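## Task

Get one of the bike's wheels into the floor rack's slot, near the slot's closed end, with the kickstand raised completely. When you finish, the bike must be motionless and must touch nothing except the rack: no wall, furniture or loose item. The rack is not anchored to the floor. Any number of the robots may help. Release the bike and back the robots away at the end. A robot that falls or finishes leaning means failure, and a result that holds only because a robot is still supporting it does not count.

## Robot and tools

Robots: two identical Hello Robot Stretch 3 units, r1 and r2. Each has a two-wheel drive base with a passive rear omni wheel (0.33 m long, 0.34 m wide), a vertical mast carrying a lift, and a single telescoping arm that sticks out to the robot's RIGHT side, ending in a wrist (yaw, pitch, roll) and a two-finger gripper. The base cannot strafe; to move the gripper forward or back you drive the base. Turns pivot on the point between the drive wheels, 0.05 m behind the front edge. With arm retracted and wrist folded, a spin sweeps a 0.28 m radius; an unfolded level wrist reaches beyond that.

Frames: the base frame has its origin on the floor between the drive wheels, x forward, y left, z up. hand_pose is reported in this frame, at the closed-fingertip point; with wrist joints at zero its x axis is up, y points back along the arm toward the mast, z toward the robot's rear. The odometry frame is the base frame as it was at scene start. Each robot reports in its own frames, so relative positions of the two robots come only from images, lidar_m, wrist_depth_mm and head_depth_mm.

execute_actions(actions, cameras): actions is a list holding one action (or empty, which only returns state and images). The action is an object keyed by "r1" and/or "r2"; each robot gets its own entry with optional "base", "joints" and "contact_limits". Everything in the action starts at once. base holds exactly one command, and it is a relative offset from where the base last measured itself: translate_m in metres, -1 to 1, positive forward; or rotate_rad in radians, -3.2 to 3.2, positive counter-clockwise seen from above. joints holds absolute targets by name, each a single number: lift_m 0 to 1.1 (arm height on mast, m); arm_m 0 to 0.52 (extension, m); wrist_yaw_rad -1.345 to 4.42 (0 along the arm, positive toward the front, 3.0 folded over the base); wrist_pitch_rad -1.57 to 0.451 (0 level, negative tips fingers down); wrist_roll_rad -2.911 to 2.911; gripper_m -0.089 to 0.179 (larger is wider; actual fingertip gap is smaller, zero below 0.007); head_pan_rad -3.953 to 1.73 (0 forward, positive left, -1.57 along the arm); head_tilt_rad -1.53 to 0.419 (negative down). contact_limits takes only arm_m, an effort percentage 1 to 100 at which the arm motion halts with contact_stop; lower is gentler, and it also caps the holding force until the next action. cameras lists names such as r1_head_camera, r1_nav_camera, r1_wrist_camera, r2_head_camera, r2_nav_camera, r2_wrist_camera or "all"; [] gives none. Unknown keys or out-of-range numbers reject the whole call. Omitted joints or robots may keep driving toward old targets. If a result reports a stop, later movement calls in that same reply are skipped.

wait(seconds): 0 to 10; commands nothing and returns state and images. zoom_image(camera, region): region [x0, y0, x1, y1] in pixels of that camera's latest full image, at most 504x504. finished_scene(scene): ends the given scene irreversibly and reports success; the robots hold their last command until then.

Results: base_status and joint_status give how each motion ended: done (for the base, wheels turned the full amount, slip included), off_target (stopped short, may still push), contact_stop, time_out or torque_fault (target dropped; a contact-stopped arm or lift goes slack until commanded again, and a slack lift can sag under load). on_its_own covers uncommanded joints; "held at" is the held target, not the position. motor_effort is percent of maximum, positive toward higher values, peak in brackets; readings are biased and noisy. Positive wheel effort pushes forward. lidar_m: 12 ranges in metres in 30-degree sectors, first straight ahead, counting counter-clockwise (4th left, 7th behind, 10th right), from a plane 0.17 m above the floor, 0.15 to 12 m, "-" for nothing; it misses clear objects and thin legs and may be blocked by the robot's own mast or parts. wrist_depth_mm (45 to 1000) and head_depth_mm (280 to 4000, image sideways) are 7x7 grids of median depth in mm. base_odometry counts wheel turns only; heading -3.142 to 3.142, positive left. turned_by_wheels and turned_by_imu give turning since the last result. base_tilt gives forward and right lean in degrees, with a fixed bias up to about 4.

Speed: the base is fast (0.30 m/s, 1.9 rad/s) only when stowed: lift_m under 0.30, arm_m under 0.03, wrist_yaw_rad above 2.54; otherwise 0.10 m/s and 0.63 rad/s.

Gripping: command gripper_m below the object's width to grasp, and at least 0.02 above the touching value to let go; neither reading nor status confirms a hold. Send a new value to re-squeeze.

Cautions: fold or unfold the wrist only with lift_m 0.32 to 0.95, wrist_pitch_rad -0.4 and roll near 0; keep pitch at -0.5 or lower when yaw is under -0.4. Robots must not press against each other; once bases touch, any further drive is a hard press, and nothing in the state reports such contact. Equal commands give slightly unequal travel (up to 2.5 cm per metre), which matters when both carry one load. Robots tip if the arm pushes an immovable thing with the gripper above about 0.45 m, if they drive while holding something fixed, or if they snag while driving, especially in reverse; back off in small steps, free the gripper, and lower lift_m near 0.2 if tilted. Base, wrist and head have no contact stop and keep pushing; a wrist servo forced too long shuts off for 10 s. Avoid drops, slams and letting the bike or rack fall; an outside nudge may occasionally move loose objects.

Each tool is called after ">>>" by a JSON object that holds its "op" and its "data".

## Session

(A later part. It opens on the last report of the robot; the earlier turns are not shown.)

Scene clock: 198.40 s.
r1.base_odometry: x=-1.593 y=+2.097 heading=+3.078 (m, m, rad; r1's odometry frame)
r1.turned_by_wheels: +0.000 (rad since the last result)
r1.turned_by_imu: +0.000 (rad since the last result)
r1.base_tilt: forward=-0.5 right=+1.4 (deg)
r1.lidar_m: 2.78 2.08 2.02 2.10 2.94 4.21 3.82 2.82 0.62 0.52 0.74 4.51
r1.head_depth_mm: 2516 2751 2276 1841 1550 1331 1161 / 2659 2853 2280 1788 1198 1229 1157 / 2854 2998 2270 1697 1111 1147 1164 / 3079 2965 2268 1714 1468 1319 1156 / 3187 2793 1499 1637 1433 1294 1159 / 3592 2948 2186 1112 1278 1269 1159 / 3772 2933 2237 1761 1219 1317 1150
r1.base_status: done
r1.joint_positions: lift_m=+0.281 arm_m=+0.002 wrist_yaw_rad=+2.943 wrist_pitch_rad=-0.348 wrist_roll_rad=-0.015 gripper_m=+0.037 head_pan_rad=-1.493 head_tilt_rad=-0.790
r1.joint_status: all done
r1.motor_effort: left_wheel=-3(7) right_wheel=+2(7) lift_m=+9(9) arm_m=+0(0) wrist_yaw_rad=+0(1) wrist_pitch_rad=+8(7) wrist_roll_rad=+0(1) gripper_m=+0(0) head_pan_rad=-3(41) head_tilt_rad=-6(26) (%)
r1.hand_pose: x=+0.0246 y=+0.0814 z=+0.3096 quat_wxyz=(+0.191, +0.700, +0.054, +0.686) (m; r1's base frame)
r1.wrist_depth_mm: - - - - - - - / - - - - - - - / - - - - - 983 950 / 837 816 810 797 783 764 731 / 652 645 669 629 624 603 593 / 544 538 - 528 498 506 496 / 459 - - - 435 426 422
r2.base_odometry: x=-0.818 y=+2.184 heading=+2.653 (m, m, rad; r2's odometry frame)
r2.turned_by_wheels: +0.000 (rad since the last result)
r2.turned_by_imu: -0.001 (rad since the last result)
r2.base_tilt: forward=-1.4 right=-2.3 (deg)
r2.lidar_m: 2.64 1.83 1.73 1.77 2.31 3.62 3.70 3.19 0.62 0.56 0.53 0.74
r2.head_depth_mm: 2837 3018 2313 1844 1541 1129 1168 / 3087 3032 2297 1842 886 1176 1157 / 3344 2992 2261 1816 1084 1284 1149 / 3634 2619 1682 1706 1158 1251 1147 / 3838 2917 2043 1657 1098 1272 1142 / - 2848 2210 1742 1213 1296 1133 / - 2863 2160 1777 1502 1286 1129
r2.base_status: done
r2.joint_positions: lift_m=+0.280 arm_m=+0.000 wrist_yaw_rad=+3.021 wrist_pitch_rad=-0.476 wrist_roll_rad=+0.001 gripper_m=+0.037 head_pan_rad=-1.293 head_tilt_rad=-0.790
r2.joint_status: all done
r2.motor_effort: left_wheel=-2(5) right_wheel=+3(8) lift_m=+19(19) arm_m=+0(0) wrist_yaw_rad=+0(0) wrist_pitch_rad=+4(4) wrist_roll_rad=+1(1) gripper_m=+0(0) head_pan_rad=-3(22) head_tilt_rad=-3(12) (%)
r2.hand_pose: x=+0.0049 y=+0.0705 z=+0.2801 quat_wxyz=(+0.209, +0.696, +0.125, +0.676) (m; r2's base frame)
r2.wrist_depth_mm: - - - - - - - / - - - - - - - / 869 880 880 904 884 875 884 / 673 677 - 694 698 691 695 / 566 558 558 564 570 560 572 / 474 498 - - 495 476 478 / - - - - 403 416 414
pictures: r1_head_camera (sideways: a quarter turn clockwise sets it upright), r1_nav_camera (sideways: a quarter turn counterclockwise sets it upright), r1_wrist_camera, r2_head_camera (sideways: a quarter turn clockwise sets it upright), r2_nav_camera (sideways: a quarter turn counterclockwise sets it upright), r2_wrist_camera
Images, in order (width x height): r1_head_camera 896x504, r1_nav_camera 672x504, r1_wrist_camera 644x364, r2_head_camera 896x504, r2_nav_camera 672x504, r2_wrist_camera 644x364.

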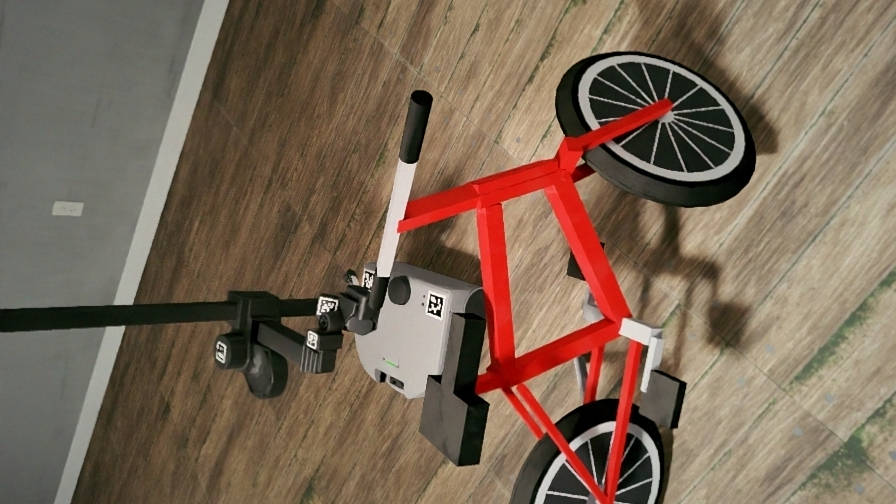

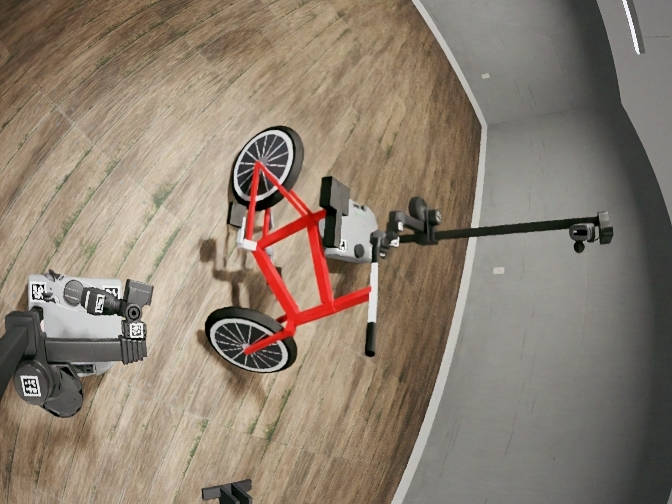

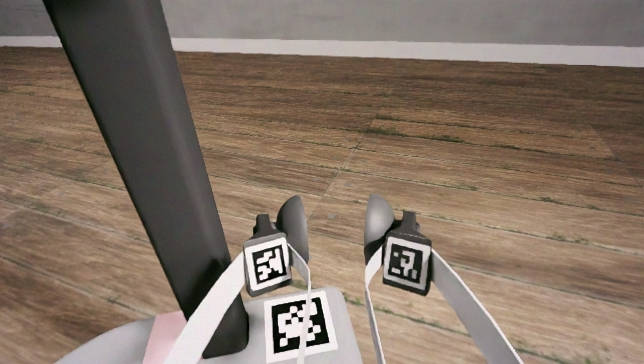

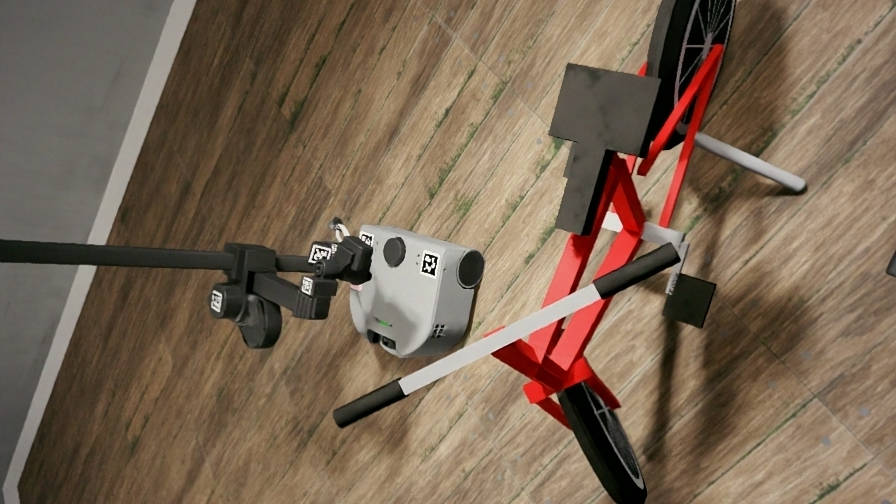

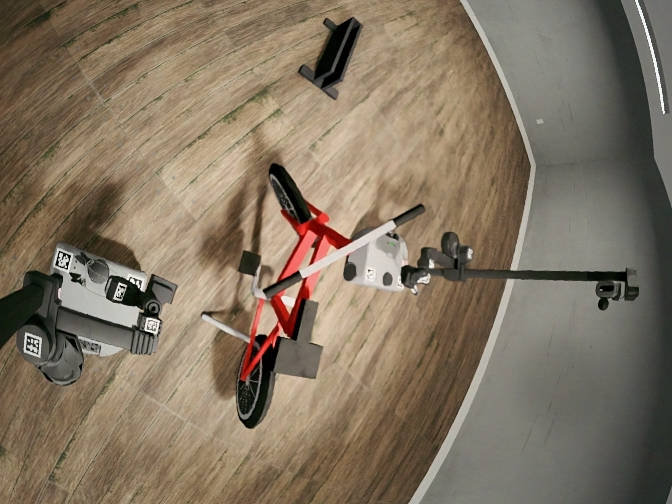

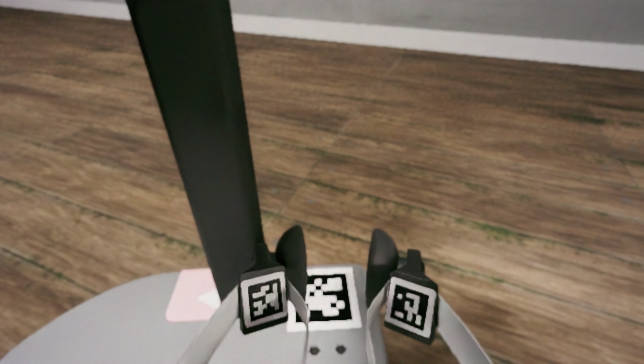

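>>> {"op": "execute_actions", "data": {"actions": [{"r1": {"joints": {"lift_m": 0.72, "wrist_pitch_rad": -0.4, "gripper_m": 0.12}}, "r2": {"joints": {"lift_m": 0.8, "wrist_pitch_rad": -0.4, "gripper_m": 0.0}}}], "cameras": []}}

>>> {"op": "execute_actions", "data": {"actions": [{"r1": {"joints": {"wrist_yaw_rad": 0.0}}, "r2": {"joints": {"wrist_yaw_rad": 0.0}}}], "cameras": ["r1_head_camera", "r2_head_camera"]}}

Scene clock: 213.90 s.
r1.base_odometry: x=-1.593 y=+2.097 heading=+3.078 (m, m, rad; r1's odometry frame)
r1.turned_by_wheels: +0.000 (rad since the last result)
r1.turned_by_imu: -0.001 (rad since the last result)
r1.base_tilt: forward=-0.4 right=+1.5 (deg)
r1.lidar_m: 2.77 2.09 2.02 2.11 2.93 4.22 3.83 2.84 0.62 0.52 0.74 4.50
r1.head_depth_mm: 2522 2750 2282 1847 1545 1327 - / 2684 2900 2293 1787 1203 1230 - / 2906 3016 2274 1686 1109 1148 - / 3076 2981 2266 1716 1468 1340 - / 1114 2832 2173 1641 1433 1301 1156 / 3579 2966 2249 1112 1278 1264 1164 / 3789 2925 2235 1759 1219 1308 1148
r1.base_status: not commanded
r1.joint_positions: lift_m=+0.719 arm_m=+0.002 wrist_yaw_rad=+2.943 wrist_pitch_rad=-0.413 wrist_roll_rad=-0.015 gripper_m=+0.120 head_pan_rad=-1.493 head_tilt_rad=-0.790
r1.joint_status: all done
r1.motor_effort: left_wheel=-2(3) right_wheel=+2(2) lift_m=+41(43) arm_m=-1(0) wrist_yaw_rad=-2(0) wrist_pitch_rad=+6(7) wrist_roll_rad=+0(0) gripper_m=+1(80) head_pan_rad=-3(4) head_tilt_rad=-7(5) (%)
r1.hand_pose: x=+0.0231 y=+0.0739 z=+0.7330 quat_wxyz=(+0.213, +0.698, +0.078, +0.680) (m; r1's base frame)
r1.wrist_depth_mm: - - - - - - - / - - - - - - - / - - - - - - - / - - - - - - - / - - - - - - - / - - - - - 925 953 / 901 908 893 867 867 840 832
r2.base_odometry: x=-0.818 y=+2.184 heading=+2.653 (m, m, rad; r2's odometry frame)
r2.turned_by_wheels: +0.000 (rad since the last result)
r2.turned_by_imu: -0.002 (rad since the last result)
r2.base_tilt: forward=-1.5 right=-2.3 (deg)
r2.lidar_m: 2.63 1.83 1.73 1.77 2.31 3.63 3.71 3.18 0.62 0.56 0.53 0.74
r2.head_depth_mm: 2886 2990 2328 1875 1548 1073 - / 3119 3036 2304 1840 890 1121 - / 3342 3026 2264 1825 1077 1330 - / 1231 1551 2162 1704 1165 1179 1107 / 1218 2846 2232 1666 1096 1277 1136 / - 2869 2208 1728 1219 1298 1135 / - 2819 2146 1764 1482 1286 1129
r2.base_status: not commanded
r2.joint_positions: lift_m=+0.800 arm_m=+0.000 wrist_yaw_rad=+3.021 wrist_pitch_rad=-0.418 wrist_roll_rad=+0.001 gripper_m=+0.000 head_pan_rad=-1.293 head_tilt_rad=-0.790
r2.joint_status: all done
r2.motor_effort: left_wheel=-2(2) right_wheel=+3(2) lift_m=+31(31) arm_m=+0(0) wrist_yaw_rad=+1(0) wrist_pitch_rad=+6(7) wrist_roll_rad=+1(1) gripper_m=-1(81) head_pan_rad=-2(3) head_tilt_rad=-4(3) (%)
r2.hand_pose: x=+0.0059 y=+0.0782 z=+0.8124 quat_wxyz=(+0.189, +0.699, +0.105, +0.681) (m; r2's base frame)
r2.wrist_depth_mm: - - - - - - - / - - - - - - - / - - - - - - - / - - - - - - - / - - - - - - - / - - - - - - - / 972 964 957 957 941 966 967
pictures: none
No camera images: the call's "cameras" was empty. Leave "cameras" out to get every camera's image.

Scene clock: 216.43 s.
r1.base_odometry: x=-1.593 y=+2.097 heading=+3.078 (m, m, rad; r1's odometry frame)
r1.turned_by_wheels: +0.000 (rad since the last result)
r1.turned_by_imu: +0.000 (rad since the last result)
r1.base_tilt: forward=-0.5 right=+1.5 (deg)
r1.lidar_m: 2.77 2.08 2.01 2.10 2.93 4.23 3.84 2.83 0.62 0.52 0.74 4.51
r1.head_depth_mm: 2505 2760 2282 1849 1543 1328 - / 2688 2863 2276 1782 1206 1240 - / 2864 2979 2284 1687 1113 - - / 3067 2981 2258 1721 1531 1317 1161 / 1208 2620 2199 1638 1435 1297 1151 / 3555 2804 2261 1113 1274 1264 1154 / 3802 2954 2241 1770 1224 1316 1149
r1.base_status: not commanded
r1.joint_positions: lift_m=+0.719 arm_m=+0.002 wrist_yaw_rad=+0.003 wrist_pitch_rad=-0.413 wrist_roll_rad=-0.015 gripper_m=+0.120 head_pan_rad=-1.493 head_tilt_rad=-0.790
r1.joint_status: all done
r1.motor_effort: left_wheel=-2(2) right_wheel=+2(2) lift_m=+41(41) arm_m=+0(0) wrist_yaw_rad=-3(2) wrist_pitch_rad=+6(6) wrist_roll_rad=+0(0) gripper_m=+1(1) head_pan_rad=-4(3) head_tilt_rad=-5(6) (%)
r1.hand_pose: x=-0.0208 y=-0.3718 z=+0.7330 quat_wxyz=(+0.698, +0.147, -0.686, -0.143) (m; r1's base frame)
r1.wrist_depth_mm: - - - - - - - / - - - - - - - / - - - - - - - / - - 654 - - - - / - - - - 770 - - / 892 733 773 954 685 952 - / 900 794 855 832 702 851 845
r2.base_odometry: x=-0.818 y=+2.184 heading=+2.653 (m, m, rad; r2's odometry frame)
r2.turned_by_wheels: +0.000 (rad since the last result)
r2.turned_by_imu: +0.000 (rad since the last result)
r2.base_tilt: forward=-1.4 right=-2.3 (deg)
r2.lidar_m: 2.63 1.83 1.73 1.76 2.31 3.62 3.73 3.18 0.62 0.56 0.53 0.74
r2.head_depth_mm: 2866 2979 2297 1857 1544 1069 - / 3155 2970 2293 1846 1582 - - / 3320 3000 2241 1808 1390 1334 - / 1225 1563 2151 1719 1159 1250 1146 / 1211 2920 2198 1670 1100 1280 1141 / - 2887 2205 1719 1224 1294 1140 / - 2812 2195 1787 1499 1285 1135
r2.base_status: not commanded
r2.joint_positions: lift_m=+0.800 arm_m=+0.000 wrist_yaw_rad=+0.003 wrist_pitch_rad=-0.418 wrist_roll_rad=+0.001 gripper_m=+0.000 head_pan_rad=-1.293 head_tilt_rad=-0.790
r2.joint_status: all done
r2.motor_effort: left_wheel=-2(1) right_wheel=+2(3) lift_m=+31(31) arm_m=+0(1) wrist_yaw_rad=-4(5) wrist_pitch_rad=+6(6) wrist_roll_rad=+1(1) gripper_m=-2(3) head_pan_rad=-2(2) head_tilt_rad=-3(3) (%)
r2.hand_pose: x=-0.0208 y=-0.3690 z=+0.8124 quat_wxyz=(+0.692, +0.148, -0.692, -0.146) (m; r2's base frame)
r2.wrist_depth_mm: - - - - - - - / - - - - - - - / - - - - - - - / - - - - - - - / - - - - - - - / - 488 - - - - - / 964 586 643 523 575 970 987
pictures: r1_head_camera (sideways: a quarter turn clockwise sets it upright), r2_head_camera (sideways: a quarter turn clockwise sets it upright)
Images, in order (width x height): r1_head_camera 896x504, r2_head_camera 896x504.

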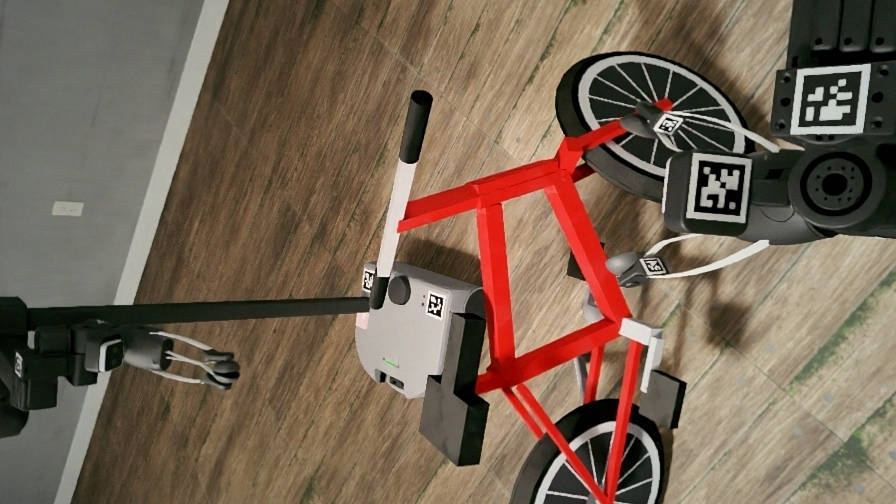

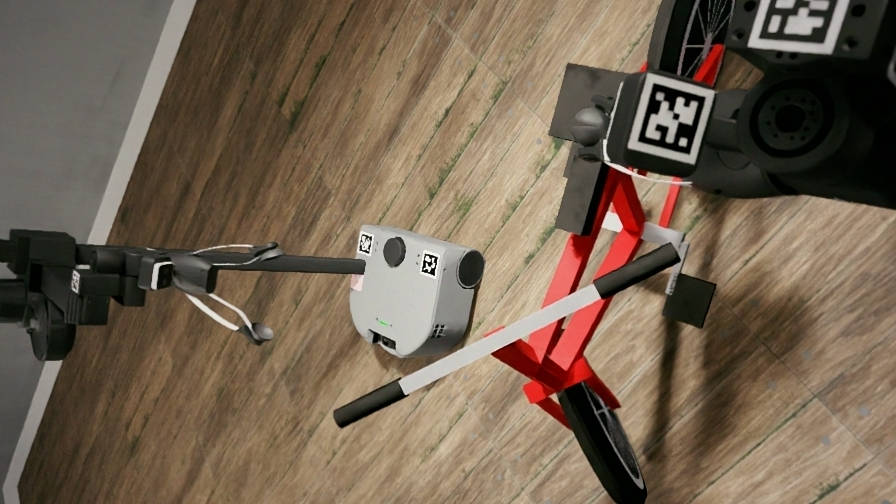

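>>> {"op": "execute_actions", "data": {"actions": [{"r1": {"base": {"translate_m": 0.11}, "joints": {"wrist_roll_rad": 1.57, "wrist_pitch_rad": -0.8, "arm_m": 0.3, "lift_m": 0.68}}}], "cameras": ["r1_head_camera", "r1_wrist_camera"]}}

Scene clock: 261.77 s.
r1.base_odometry: x=-1.703 y=+2.104 heading=+3.078 (m, m, rad; r1's odometry frame)
r1.turned_by_wheels: +0.000 (rad since the last result)
r1.turned_by_imu: +0.000 (rad since the last result)
r1.base_tilt: forward=-0.4 right=+1.4 (deg)
r1.lidar_m: 2.69 2.02 1.96 2.05 2.85 4.32 3.88 2.89 0.55 0.72 0.70 4.40
r1.head_depth_mm: 2540 2771 2290 1793 1585 - - / 2730 2897 2278 1896 1099 1117 1162 / 2916 2992 2283 1813 1339 1330 1162 / 1283 2747 2206 1667 1437 1302 1163 / 1133 2839 2253 1119 1430 1268 1155 / 3705 2935 2239 1771 1211 1291 1153 / 3893 2937 2247 1812 1218 1314 1151
r1.base_status: done
r1.joint_positions: lift_m=+0.681 arm_m=+0.300 wrist_yaw_rad=+0.002 wrist_pitch_rad=-0.805 wrist_roll_rad=+1.566 gripper_m=+0.120 head_pan_rad=-1.493 head_tilt_rad=-0.790
r1.joint_status: all done
r1.motor_effort: left_wheel=-3(4) right_wheel=+2(5) lift_m=+9(39) arm_m=+4(4) wrist_yaw_rad=-1(3) wrist_pitch_rad=+2(6) wrist_roll_rad=+1(3) gripper_m=+0(1) head_pan_rad=-3(3) head_tilt_rad=-6(6) (%)
r1.hand_pose: x=-0.0212 y=-0.6046 z=+0.6179 quat_wxyz=(+0.003, +0.001, -0.920, -0.392) (m; r1's base frame)
r1.wrist_depth_mm: 183 - - 878 366 368 399 / - - 281 320 413 634 532 / - 254 - 912 616 671 556 / - - - 929 831 641 563 / - - - 396 697 624 571 / - - - 407 595 547 574 / - - - 393 538 664 580
r2.base_odometry: x=-0.818 y=+2.184 heading=+2.653 (m, m, rad; r2's odometry frame)
r2.turned_by_wheels: +0.000 (rad since the last result)
r2.turned_by_imu: -0.001 (rad since the last result)
r2.base_tilt: forward=-1.4 right=-2.3 (deg)
r2.lidar_m: 2.62 1.83 1.73 1.77 2.31 3.62 3.72 3.20 0.62 0.56 0.53 0.74
r2.head_depth_mm: 2879 2962 2326 1842 1563 1070 - / 3088 3002 2275 1819 1576 - - / 3182 2844 2247 1766 1391 1342 - / 1213 920 1758 1663 1157 1260 1150 / 3746 2892 2220 1714 1102 1270 1141 / - 2881 2217 1745 1212 1289 1139 / - 2828 2208 1773 1491 1288 1132
r2.base_status: not commanded
r2.joint_positions: lift_m=+0.800 arm_m=+0.000 wrist_yaw_rad=+0.003 wrist_pitch_rad=-0.418 wrist_roll_rad=+0.001 gripper_m=+0.000 head_pan_rad=-1.293 head_tilt_rad=-0.790
r2.joint_status: not commanded
r2.motor_effort: left_wheel=-2(2) right_wheel=+3(3) lift_m=+31(31) arm_m=+0(0) wrist_yaw_rad=-3(3) wrist_pitch_rad=+6(6) wrist_roll_rad=+1(1) gripper_m=-3(1) head_pan_rad=-2(2) head_tilt_rad=-3(4) (%)
r2.hand_pose: x=-0.0209 y=-0.3690 z=+0.8124 quat_wxyz=(+0.692, +0.148, -0.692, -0.146) (m; r2's base frame)
r2.wrist_depth_mm: - - - - - - - / - - 603 - - - - / - - - - - - - / - - - - - - - / - - - - - - - / - 490 - - - - - / 958 599 640 525 572 983 989
pictures: r1_head_camera (sideways: a quarter turn clockwise sets it upright), r1_wrist_camera
Images, in order (width x height): r1_head_camera 896x504, r1_wrist_camera 644x364.

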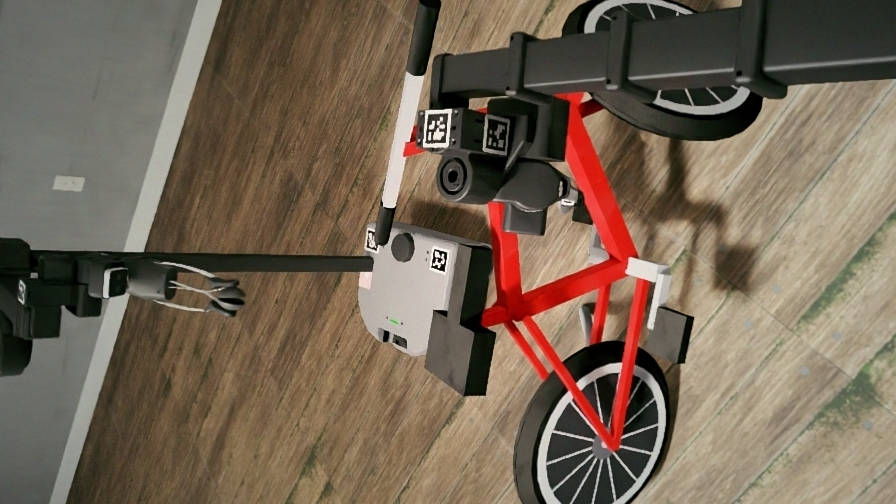

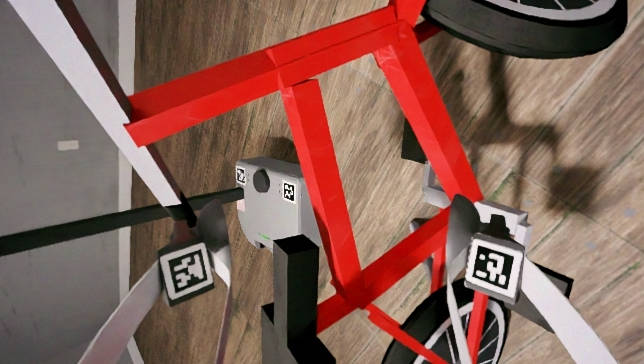

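>>> {"op": "execute_actions", "data": {"actions": [{"r1": {"base": {"translate_m": -0.02}, "joints": {"wrist_pitch_rad": -0.2, "arm_m": 0.25, "lift_m": 0.385}}}], "cameras": ["r1_head_camera", "r1_wrist_camera", "r2_head_camera"]}}

Scene clock: 301.20 s.
r1.base_odometry: x=-1.683 y=+2.103 heading=+3.078 (m, m, rad; r1's odometry frame)
r1.turned_by_wheels: +0.000 (rad since the last result)
r1.turned_by_imu: -0.001 (rad since the last result)
r1.base_tilt: forward=-0.4 right=+1.4 (deg)
r1.lidar_m: 2.71 2.03 1.97 2.05 2.87 4.31 3.87 2.88 0.54 0.54 0.71 4.42
r1.head_depth_mm: 2568 2782 2278 1795 1270 1260 1166 / 2731 2887 2293 1748 1106 1148 1164 / 2923 2996 2270 1051 1476 - 1160 / 2910 2726 2193 1665 1530 1297 1159 / 1045 2699 2258 1620 1436 1268 1152 / 3630 2955 2235 1719 1212 1287 1151 / 3865 2903 2246 1804 1219 1319 1155
r1.base_status: done
r1.joint_positions: lift_m=+0.386 arm_m=+0.250 wrist_yaw_rad=+0.002 wrist_pitch_rad=-0.225 wrist_roll_rad=+1.566 gripper_m=+0.120 head_pan_rad=-1.493 head_tilt_rad=-0.790
r1.joint_status: all done
r1.motor_effort: left_wheel=-3(7) right_wheel=+2(4) lift_m=+9(10) arm_m=-3(5) wrist_yaw_rad=-2(1) wrist_pitch_rad=+12(12) wrist_roll_rad=+1(1) gripper_m=+0(1) head_pan_rad=-3(4) head_tilt_rad=-6(6) (%)
r1.hand_pose: x=-0.0210 y=-0.6397 z=+0.4436 quat_wxyz=(+0.003, +0.001, -0.994, -0.113) (m; r1's base frame)
r1.wrist_depth_mm: - - 210 205 208 568 438 / - 227 219 - 215 593 444 / 240 248 238 - 978 361 443 / - - 257 - 850 234 435 / 890 - 257 - 814 244 425 / 602 - 303 - 972 707 257 / - - 306 320 311 281 248
r2.base_odometry: x=-0.818 y=+2.184 heading=+2.653 (m, m, rad; r2's odometry frame)
r2.turned_by_wheels: +0.000 (rad since the last result)
r2.turned_by_imu: -0.001 (rad since the last result)
r2.base_tilt: forward=-1.4 right=-2.2 (deg)
r2.lidar_m: 2.63 1.83 1.73 1.77 2.30 3.63 3.73 3.19 0.62 0.56 0.53 0.74
r2.head_depth_mm: 2875 3006 2309 1850 1535 1066 - / 3087 2960 2269 1829 1590 - - / 3277 2875 2258 1788 1388 1333 - / 3674 1448 1309 1614 1149 1258 1150 / 3831 2867 2197 1696 1103 1275 1142 / - 2868 2201 1734 1216 1287 1136 / - 2857 2192 1790 1493 1288 1129
r2.base_status: not commanded
r2.joint_positions: lift_m=+0.800 arm_m=+0.000 wrist_yaw_rad=+0.003 wrist_pitch_rad=-0.418 wrist_roll_rad=+0.001 gripper_m=+0.000 head_pan_rad=-1.293 head_tilt_rad=-0.790
r2.joint_status: not commanded
r2.motor_effort: left_wheel=-2(2) right_wheel=+3(3) lift_m=+31(31) arm_m=+0(0) wrist_yaw_rad=-4(3) wrist_pitch_rad=+6(6) wrist_roll_rad=+1(1) gripper_m=-3(2) head_pan_rad=-3(4) head_tilt_rad=-4(4) (%)
r2.hand_pose: x=-0.0209 y=-0.3690 z=+0.8124 quat_wxyz=(+0.692, +0.148, -0.692, -0.146) (m; r2's base frame)
r2.wrist_depth_mm: - - - - - - - / - - - - - - - / - - - - - - - / - - 795 - - - - / - - - - - - - / - 489 - - - - - / 984 601 644 523 573 976 970
pictures: r1_head_camera (sideways: a quarter turn clockwise sets it upright), r1_wrist_camera, r2_head_camera (sideways: a quarter turn clockwise sets it upright)
Images, in order (width x height): r1_head_camera 896x504, r1_wrist_camera 644x364, r2_head_camera 896x504.

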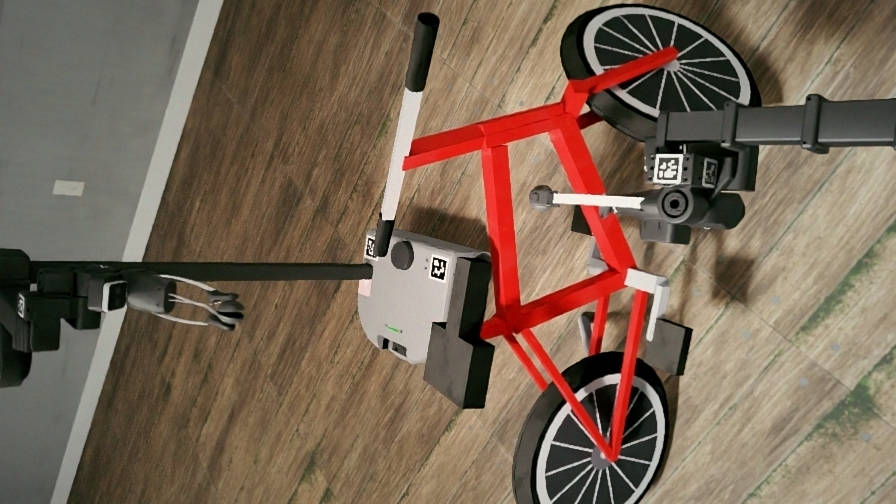

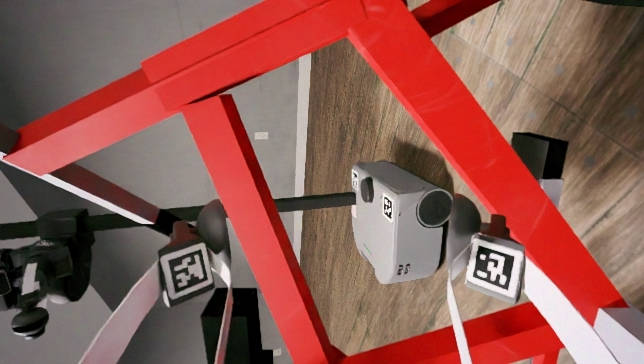

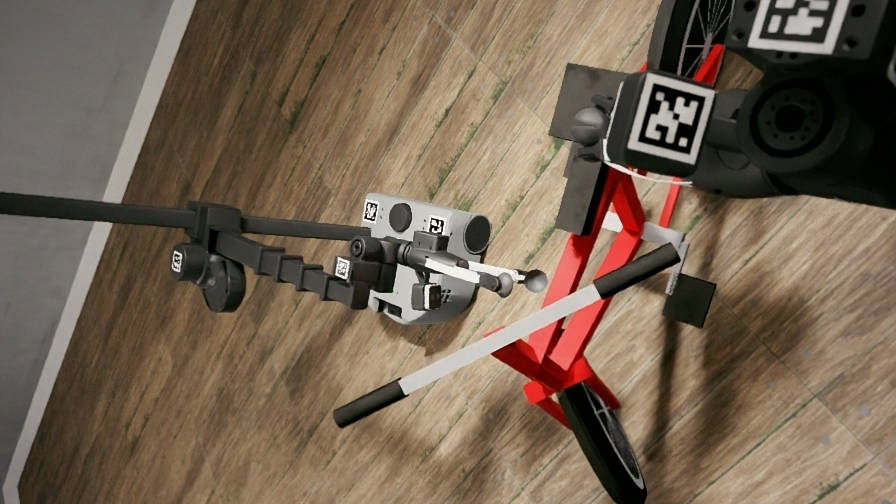

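>>> {"op": "execute_actions", "data": {"actions": [{"r1": {"joints": {"wrist_pitch_rad": 0.02, "lift_m": 0.372, "arm_m": 0.3}}}], "cameras": ["r1_wrist_camera"]}}

Scene clock: 322.23 s.
r1.base_odometry: x=-1.683 y=+2.103 heading=+3.078 (m, m, rad; r1's odometry frame)
r1.turned_by_wheels: +0.000 (rad since the last result)
r1.turned_by_imu: +0.000 (rad since the last result)
r1.base_tilt: forward=-0.4 right=+1.4 (deg)
r1.lidar_m: 2.71 2.04 1.97 2.06 2.86 4.30 3.89 2.88 0.54 0.54 0.71 4.43
r1.head_depth_mm: 2556 2750 2289 1796 1271 1256 1165 / 2715 2878 2299 1740 1104 1157 1161 / 2910 2994 2264 1052 1573 1277 1161 / 2921 2702 2181 1668 1537 1290 1158 / 1047 2712 2247 1608 1430 1267 1155 / 3616 2974 2266 1727 1213 1292 1155 / 3870 2933 2229 1814 1221 1309 1150
r1.base_status: not commanded
r1.joint_positions: lift_m=+0.373 arm_m=+0.300 wrist_yaw_rad=+0.002 wrist_pitch_rad=-0.007 wrist_roll_rad=+1.567 gripper_m=+0.120 head_pan_rad=-1.493 head_tilt_rad=-0.790
r1.joint_status: all done
r1.motor_effort: left_wheel=-2(2) right_wheel=+2(2) lift_m=+9(8) arm_m=+4(2) wrist_yaw_rad=-1(2) wrist_pitch_rad=+13(14) wrist_roll_rad=+1(1) gripper_m=+0(0) head_pan_rad=-3(3) head_tilt_rad=-7(5) (%)
r1.hand_pose: x=-0.0209 y=-0.7007 z=+0.4854 quat_wxyz=(+0.002, +0.001, -1.000, -0.004) (m; r1's base frame)
r1.wrist_depth_mm: - - - 161 177 154 134 / - - 181 196 - 828 139 / 229 218 - 200 - 844 150 / - 298 - 195 - 741 561 / - 916 957 204 - 656 577 / - 586 - 214 - 783 568 / - - - 238 - 876 546
r2.base_odometry: x=-0.818 y=+2.184 heading=+2.653 (m, m, rad; r2's odometry frame)
r2.turned_by_wheels: +0.000 (rad since the last result)
r2.turned_by_imu: -0.001 (rad since the last result)
r2.base_tilt: forward=-1.4 right=-2.3 (deg)
r2.lidar_m: 2.63 1.83 1.73 1.76 2.31 3.63 3.72 3.19 0.62 0.56 0.53 0.74
r2.head_depth_mm: 2895 3022 2308 1864 1545 1076 - / 3081 3039 2290 1855 1592 - - / 3232 2835 2247 1768 1384 1344 - / 3625 1460 1704 1132 1146 1263 1144 / 3847 2920 2210 1713 1105 1271 1138 / - 2852 2200 1740 1216 1299 1132 / - 2869 2183 1776 1493 1287 1130
r2.base_status: not commanded
r2.joint_positions: lift_m=+0.800 arm_m=+0.000 wrist_yaw_rad=+0.003 wrist_pitch_rad=-0.418 wrist_roll_rad=+0.001 gripper_m=+0.000 head_pan_rad=-1.293 head_tilt_rad=-0.790
r2.joint_status: not commanded
r2.motor_effort: left_wheel=-1(1) right_wheel=+3(3) lift_m=+31(31) arm_m=+0(1) wrist_yaw_rad=-3(3) wrist_pitch_rad=+6(6) wrist_roll_rad=+1(1) gripper_m=-2(3) head_pan_rad=-4(3) head_tilt_rad=-4(4) (%)
r2.hand_pose: x=-0.0209 y=-0.3690 z=+0.8124 quat_wxyz=(+0.692, +0.148, -0.692, -0.146) (m; r2's base frame)
r2.wrist_depth_mm: - - - - - - - / - - - - - - - / - - - - - - - / - - - - - - - / - - 666 - - - - / - 491 - - - - - / 972 598 632 522 569 982 980
pictures: r1_wrist_camera
Images, in order (width x height): r1_wrist_camera 644x364.

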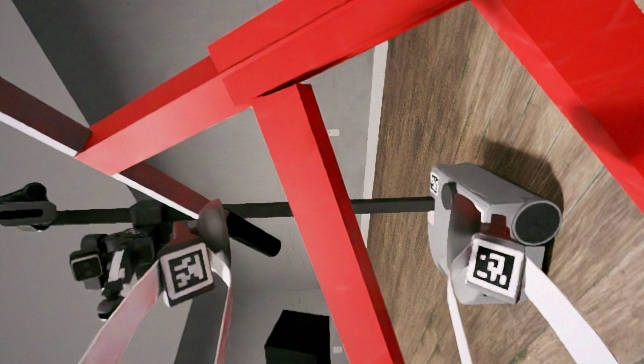

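>>> {"op": "execute_actions", "data": {"actions": [{"r1": {"joints": {"lift_m": 0.38, "arm_m": 0.378}}}], "cameras": ["r1_wrist_camera"]}}

>>> {"op": "execute_actions", "data": {"actions": [{"r1": {"joints": {"gripper_m": -0.02}}}], "cameras": ["r1_wrist_camera", "r2_head_camera"]}}

Scene clock: 332.60 s.
r1.base_odometry: x=-1.683 y=+2.103 heading=+3.078 (m, m, rad; r1's odometry frame)
r1.turned_by_wheels: +0.000 (rad since the last result)
r1.turned_by_imu: +0.000 (rad since the last result)
r1.base_tilt: forward=-0.5 right=+1.5 (deg)
r1.lidar_m: 2.70 2.03 1.97 2.06 2.87 4.30 3.87 2.87 0.54 0.54 0.71 4.42
r1.head_depth_mm: 2559 2770 2290 1793 1268 1251 1162 / 2738 2877 2297 1745 1103 1158 1167 / 2904 2968 2277 1045 - 1295 1158 / 2948 2708 2200 1663 1533 1322 1155 / 1046 2716 2253 1611 1432 1269 1152 / 3584 2978 2242 1727 1211 1290 1156 / 3877 2921 2225 1810 1218 1313 1153
r1.base_status: not commanded
r1.joint_positions: lift_m=+0.379 arm_m=+0.378 wrist_yaw_rad=+0.002 wrist_pitch_rad=-0.006 wrist_roll_rad=+1.567 gripper_m=+0.120 head_pan_rad=-1.493 head_tilt_rad=-0.790
r1.joint_status: all done
r1.motor_effort: left_wheel=-2(2) right_wheel=+2(2) lift_m=+41(41) arm_m=+4(4) wrist_yaw_rad=-2(2) wrist_pitch_rad=+13(13) wrist_roll_rad=+1(1) gripper_m=+0(0) head_pan_rad=-3(4) head_tilt_rad=-5(6) (%)
r1.hand_pose: x=-0.0209 y=-0.7787 z=+0.4919 quat_wxyz=(+0.002, +0.001, -1.000, -0.004) (m; r1's base frame)
r1.wrist_depth_mm: - 122 98 94 - 832 557 / - 116 105 125 - 839 561 / 135 134 127 109 - 872 564 / 172 - - 112 - 740 572 / - 409 913 116 - 573 573 / 622 553 - 122 - 677 580 / - - - 129 - 829 555
r2.base_odometry: x=-0.818 y=+2.184 heading=+2.653 (m, m, rad; r2's odometry frame)
r2.turned_by_wheels: +0.000 (rad since the last result)
r2.turned_by_imu: -0.001 (rad since the last result)
r2.base_tilt: forward=-1.4 right=-2.3 (deg)
r2.lidar_m: 2.63 1.83 1.73 1.77 2.31 3.62 3.74 3.18 0.62 0.56 0.53 0.74
r2.head_depth_mm: 2851 2967 2323 1865 1554 1071 - / 3097 2988 2256 1837 1581 - - / 3267 2898 2275 1794 1387 1345 - / 3546 1464 1779 1595 1149 1263 1136 / 3842 2888 2216 1077 1078 1276 1143 / - 2838 2212 1732 1214 1293 1136 / - 2828 2211 1772 1496 1292 1136
r2.base_status: not commanded
r2.joint_positions: lift_m=+0.800 arm_m=+0.000 wrist_yaw_rad=+0.003 wrist_pitch_rad=-0.418 wrist_roll_rad=+0.001 gripper_m=+0.000 head_pan_rad=-1.293 head_tilt_rad=-0.790
r2.joint_status: not commanded
r2.motor_effort: left_wheel=-2(2) right_wheel=+3(3) lift_m=+31(31) arm_m=+0(0) wrist_yaw_rad=-3(3) wrist_pitch_rad=+6(6) wrist_roll_rad=+1(1) gripper_m=-1(3) head_pan_rad=-2(2) head_tilt_rad=-3(4) (%)
r2.hand_pose: x=-0.0209 y=-0.3690 z=+0.8124 quat_wxyz=(+0.692, +0.148, -0.692, -0.146) (m; r2's base frame)
r2.wrist_depth_mm: - - - - - - - / - - - - - - - / - - - - - - - / - - - - - - - / - - - - - - - / - 465 - - - - - / 963 604 630 526 574 980 985
pictures: r1_wrist_camera
Images, in order (width x height): r1_wrist_camera 644x364.

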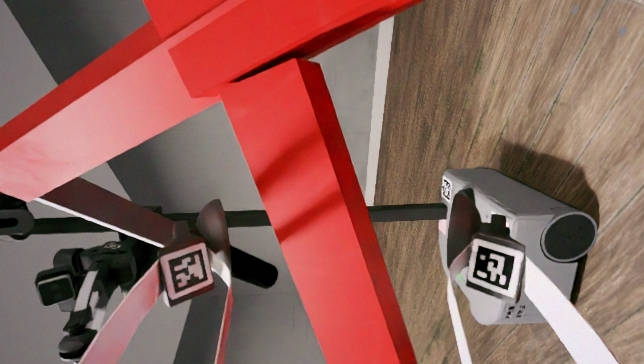

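Scene clock: 334.50 s.
r1.base_odometry: x=-1.683 y=+2.103 heading=+3.078 (m, m, rad; r1's odometry frame)
r1.turned_by_wheels: +0.000 (rad since the last result)
r1.turned_by_imu: +0.000 (rad since the last result)
r1.base_tilt: forward=-0.4 right=+1.5 (deg)
r1.lidar_m: 2.71 2.04 1.97 2.06 2.87 4.29 3.89 2.88 0.54 0.54 0.71 4.43
r1.head_depth_mm: 2571 2762 2305 1800 1264 1259 1160 / 2712 2865 2289 1744 1105 1158 1165 / 2928 3007 2260 1048 - 1302 1162 / 2944 2743 2198 1660 1530 1321 1162 / 1048 2762 2262 1611 1436 1270 1157 / 3607 2955 2263 1728 1217 1294 1158 / 3820 2927 2234 1812 1213 1312 1150
r1.base_status: not commanded
r1.joint_positions: lift_m=+0.379 arm_m=+0.378 wrist_yaw_rad=+0.002 wrist_pitch_rad=+0.000 wrist_roll_rad=+1.566 gripper_m=-0.019 head_pan_rad=-1.493 head_tilt_rad=-0.790
r1.joint_status: all done
r1.motor_effort: left_wheel=-2(2) right_wheel=+2(2) lift_m=+41(41) arm_m=+4(4) wrist_yaw_rad=-2(2) wrist_pitch_rad=+10(12) wrist_roll_rad=+1(1) gripper_m=-29(98) head_pan_rad=-3(3) head_tilt_rad=-7(6) (%)
r1.hand_pose: x=-0.0209 y=-0.7789 z=+0.4935 quat_wxyz=(+0.003, +0.001, -1.000, +0.000) (m; r1's base frame)
r1.wrist_depth_mm: - - 99 95 - 839 565 / - 117 105 122 - 864 576 / 136 135 - 108 - 851 567 / 172 - - 112 - 754 576 / - 580 897 116 837 594 563 / - 840 - 122 - 611 580 / - - - 131 - 909 578
r2.base_odometry: x=-0.818 y=+2.184 heading=+2.653 (m, m, rad; r2's odometry frame)
r2.turned_by_wheels: +0.000 (rad since the last result)
r2.turned_by_imu: +0.000 (rad since the last result)
r2.base_tilt: forward=-1.5 right=-2.3 (deg)
r2.lidar_m: 2.63 1.83 1.73 1.77 2.31 3.62 3.73 3.21 0.62 0.56 0.53 0.74
r2.head_depth_mm: 2877 3043 2293 1860 1542 1070 - / 3080 2998 2251 1841 1575 - - / 3302 2877 2285 1777 1386 1342 - / 3601 1452 1775 1589 1153 1258 1152 / 3825 2926 2219 1678 1071 1273 1145 / - 2909 2176 1725 1217 1301 1136 / - 2828 2172 1768 1478 1284 1126
r2.base_status: not commanded
r2.joint_positions: lift_m=+0.800 arm_m=+0.000 wrist_yaw_rad=+0.003 wrist_pitch_rad=-0.418 wrist_roll_rad=+0.001 gripper_m=+0.000 head_pan_rad=-1.293 head_tilt_rad=-0.790
r2.joint_status: not commanded
r2.motor_effort: left_wheel=-2(2) right_wheel=+3(3) lift_m=+31(31) arm_m=+0(0) wrist_yaw_rad=-3(3) wrist_pitch_rad=+6(6) wrist_roll_rad=+1(1) gripper_m=-2(2) head_pan_rad=-3(3) head_tilt_rad=-3(3) (%)
r2.hand_pose: x=-0.0209 y=-0.3690 z=+0.8124 quat_wxyz=(+0.692, +0.148, -0.692, -0.146) (m; r2's base frame)
r2.wrist_depth_mm: - - - - - - - / - - - - - - - / - - - - - - - / - - - - - - - / - - - - - - - / - 467 574 - - - - / 991 587 633 532 574 977 978
pictures: r1_wrist_camera, r2_head_camera (sideways: a quarter turn clockwise sets it upright)
Images, in order (width x height): r1_wrist_camera 644x364, r2_head_camera 896x504.

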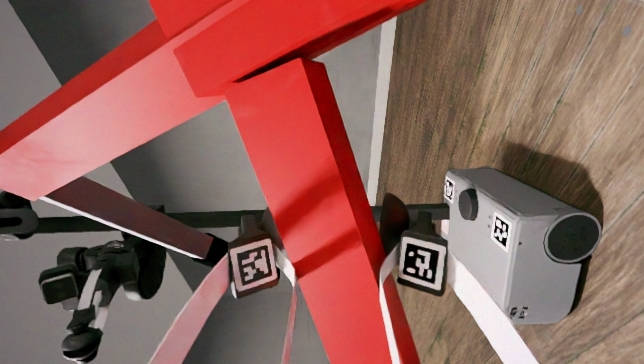

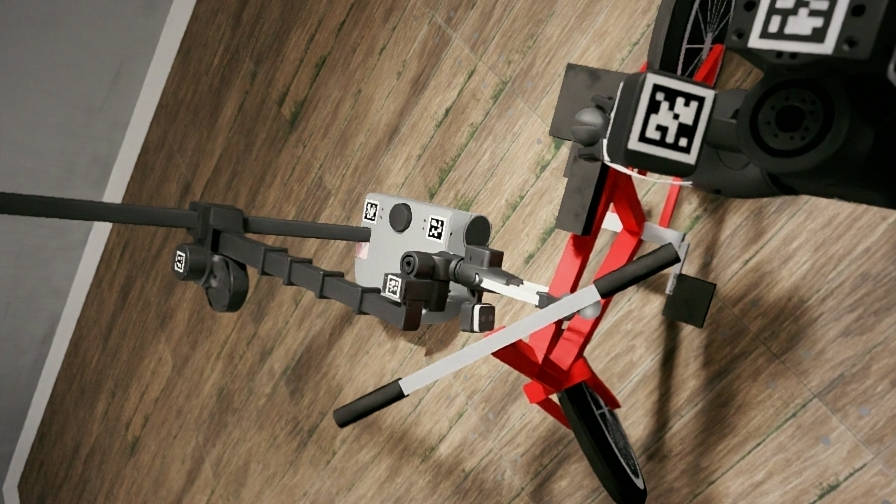

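>>> {"op": "execute_actions", "data": {"actions": [{"r1": {"joints": {"arm_m": 0.295, "lift_m": 0.386}}, "r2": {"joints": {"wrist_pitch_rad": -1.57, "arm_m": 0.28, "lift_m": 0.82, "head_pan_rad": -1.2}}}], "cameras": ["r1_head_camera", "r2_head_camera", "r2_wrist_camera"]}}

Scene clock: 352.63 s.
r1.base_odometry: x=-1.683 y=+2.103 heading=+3.079 (m, m, rad; r1's odometry frame)
r1.turned_by_wheels: +0.000 (rad since the last result)
r1.turned_by_imu: +0.000 (rad since the last result)
r1.base_tilt: forward=-0.5 right=+1.5 (deg)
r1.lidar_m: 2.70 2.03 1.97 2.06 2.86 4.30 3.85 2.88 0.51 0.52 0.69 4.40
r1.head_depth_mm: 2587 2745 2288 1845 1539 1252 1164 / 2736 2882 2277 1794 1058 1129 1169 / 2934 2987 2260 1778 1051 1268 1164 / 2934 2733 2194 1689 1274 1301 1160 / 1003 889 2170 1639 1240 1265 1155 / 1150 2842 2253 1821 1190 1278 1149 / 3880 2939 2228 1808 1196 1310 1152
r1.base_status: not commanded
r1.joint_positions: lift_m=+0.385 arm_m=+0.296 wrist_yaw_rad=+0.016 wrist_pitch_rad=+0.021 wrist_roll_rad=+1.561 gripper_m=-0.001 head_pan_rad=-1.493 head_tilt_rad=-0.790
r1.joint_status: all done
r1.on_its_own: gripper_m is held at -0.002, not at your -0.020, by its stall guard, which is not easing now; wrist_yaw_rad is at rest, and its effort (-13) is outside its rest range (-12 to +12)
r1.motor_effort: left_wheel=+5(20) right_wheel=-7(23) lift_m=+41(43) arm_m=-8(13) wrist_yaw_rad=-13(43) wrist_pitch_rad=-1(19) wrist_roll_rad=+3(3) gripper_m=-20(22) head_pan_rad=-3(4) head_tilt_rad=-6(6) (%)
r1.hand_pose: x=-0.0172 y=-0.6974 z=+0.5050 quat_wxyz=(+0.005, +0.008, -1.000, +0.010) (m; r1's base frame)
r1.wrist_depth_mm: - - 103 100 - 879 596 / - 118 109 - - 915 593 / 127 131 - 116 - 938 599 / 152 - - 120 - 750 597 / - 239 - 127 929 679 609 / - 748 - 133 - 688 600 / 434 - - - - - 610
r2.base_odometry: x=-0.818 y=+2.184 heading=+2.653 (m, m, rad; r2's odometry frame)
r2.turned_by_wheels: +0.000 (rad since the last result)
r2.turned_by_imu: -0.002 (rad since the last result)
r2.base_tilt: forward=-1.4 right=-2.3 (deg)
r2.lidar_m: 2.64 1.83 1.73 1.76 2.31 3.64 3.69 3.19 0.67 0.59 0.75 0.76
r2.head_depth_mm: 3014 3056 2327 - 1449 1113 1161 / 3273 2963 2273 1851 924 1245 1155 / 3591 1449 2113 1685 1068 1296 1153 / 3908 2927 2156 1093 1173 1259 1151 / - 2911 2146 1787 1411 1296 1142 / - 2892 2193 1766 1403 1296 1136 / - 2860 2192 1764 1489 1283 1127
r2.base_status: not commanded
r2.joint_positions: lift_m=+0.820 arm_m=+0.280 wrist_yaw_rad=+0.001 wrist_pitch_rad=-1.545 wrist_roll_rad=+0.001 gripper_m=+0.000 head_pan_rad=-1.207 head_tilt_rad=-0.790
r2.joint_status: all done
joint sent to its limit — the command would take r2.wrist_pitch_rad past its lower limit, so that joint was sent only as far as its limit.
r2.motor_effort: left_wheel=-2(2) right_wheel=+2(2) lift_m=+31(32) arm_m=+7(8) wrist_yaw_rad=-1(3) wrist_pitch_rad=-2(5) wrist_roll_rad=+1(1) gripper_m=-2(2) head_pan_rad=+1(11) head_tilt_rad=-4(4) (%)
r2.hand_pose: x=-0.0216 y=-0.4069 z=+0.7016 quat_wxyz=(+0.506, +0.494, -0.506, -0.494) (m; r2's base frame)
r2.wrist_depth_mm: 540 381 599 445 302 466 774 / 583 241 830 808 815 815 786 / 861 852 845 852 830 821 807 / 880 867 870 841 846 836 812 / 888 888 862 867 870 860 853 / 916 924 884 - 868 886 866 / 928 922 928 - - 893 882
pictures: r1_head_camera (sideways: a quarter turn clockwise sets it upright), r2_head_camera (sideways: a quarter turn clockwise sets it upright), r2_wrist_camera
Images, in order (width x height): r1_head_camera 896x504, r2_head_camera 896x504, r2_wrist_camera 644x364.

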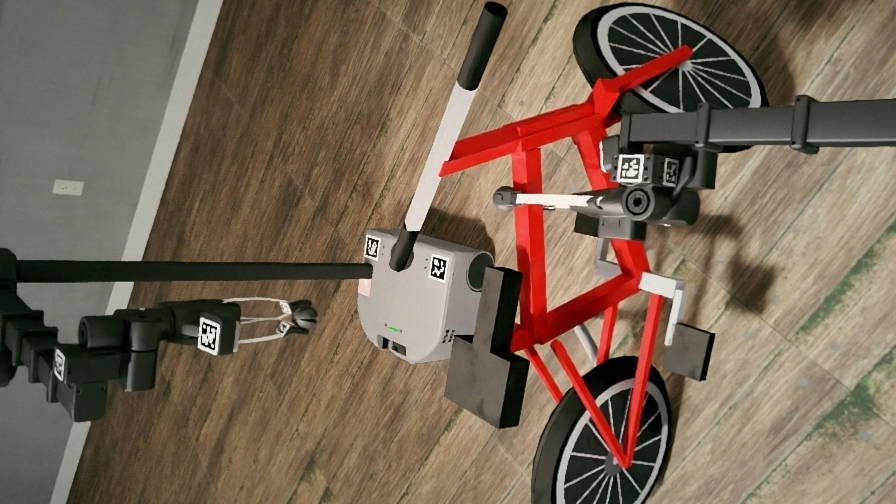

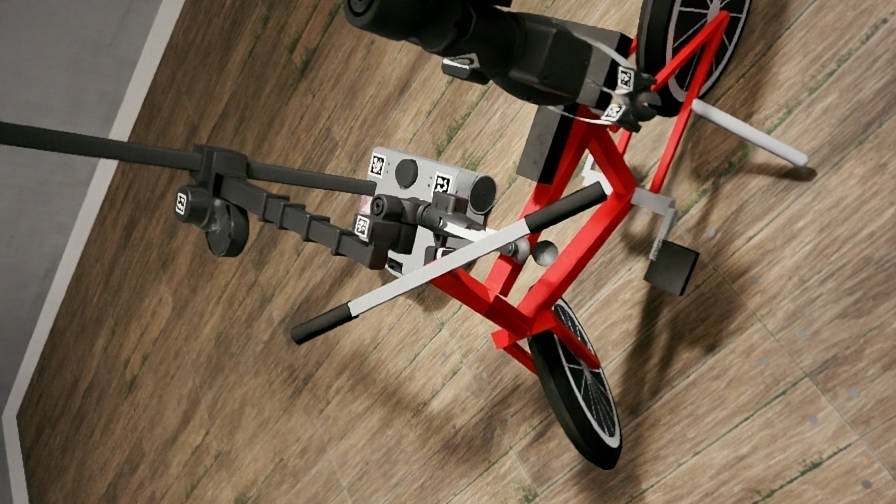

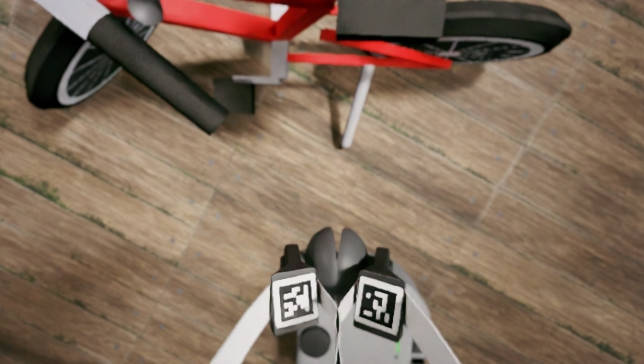

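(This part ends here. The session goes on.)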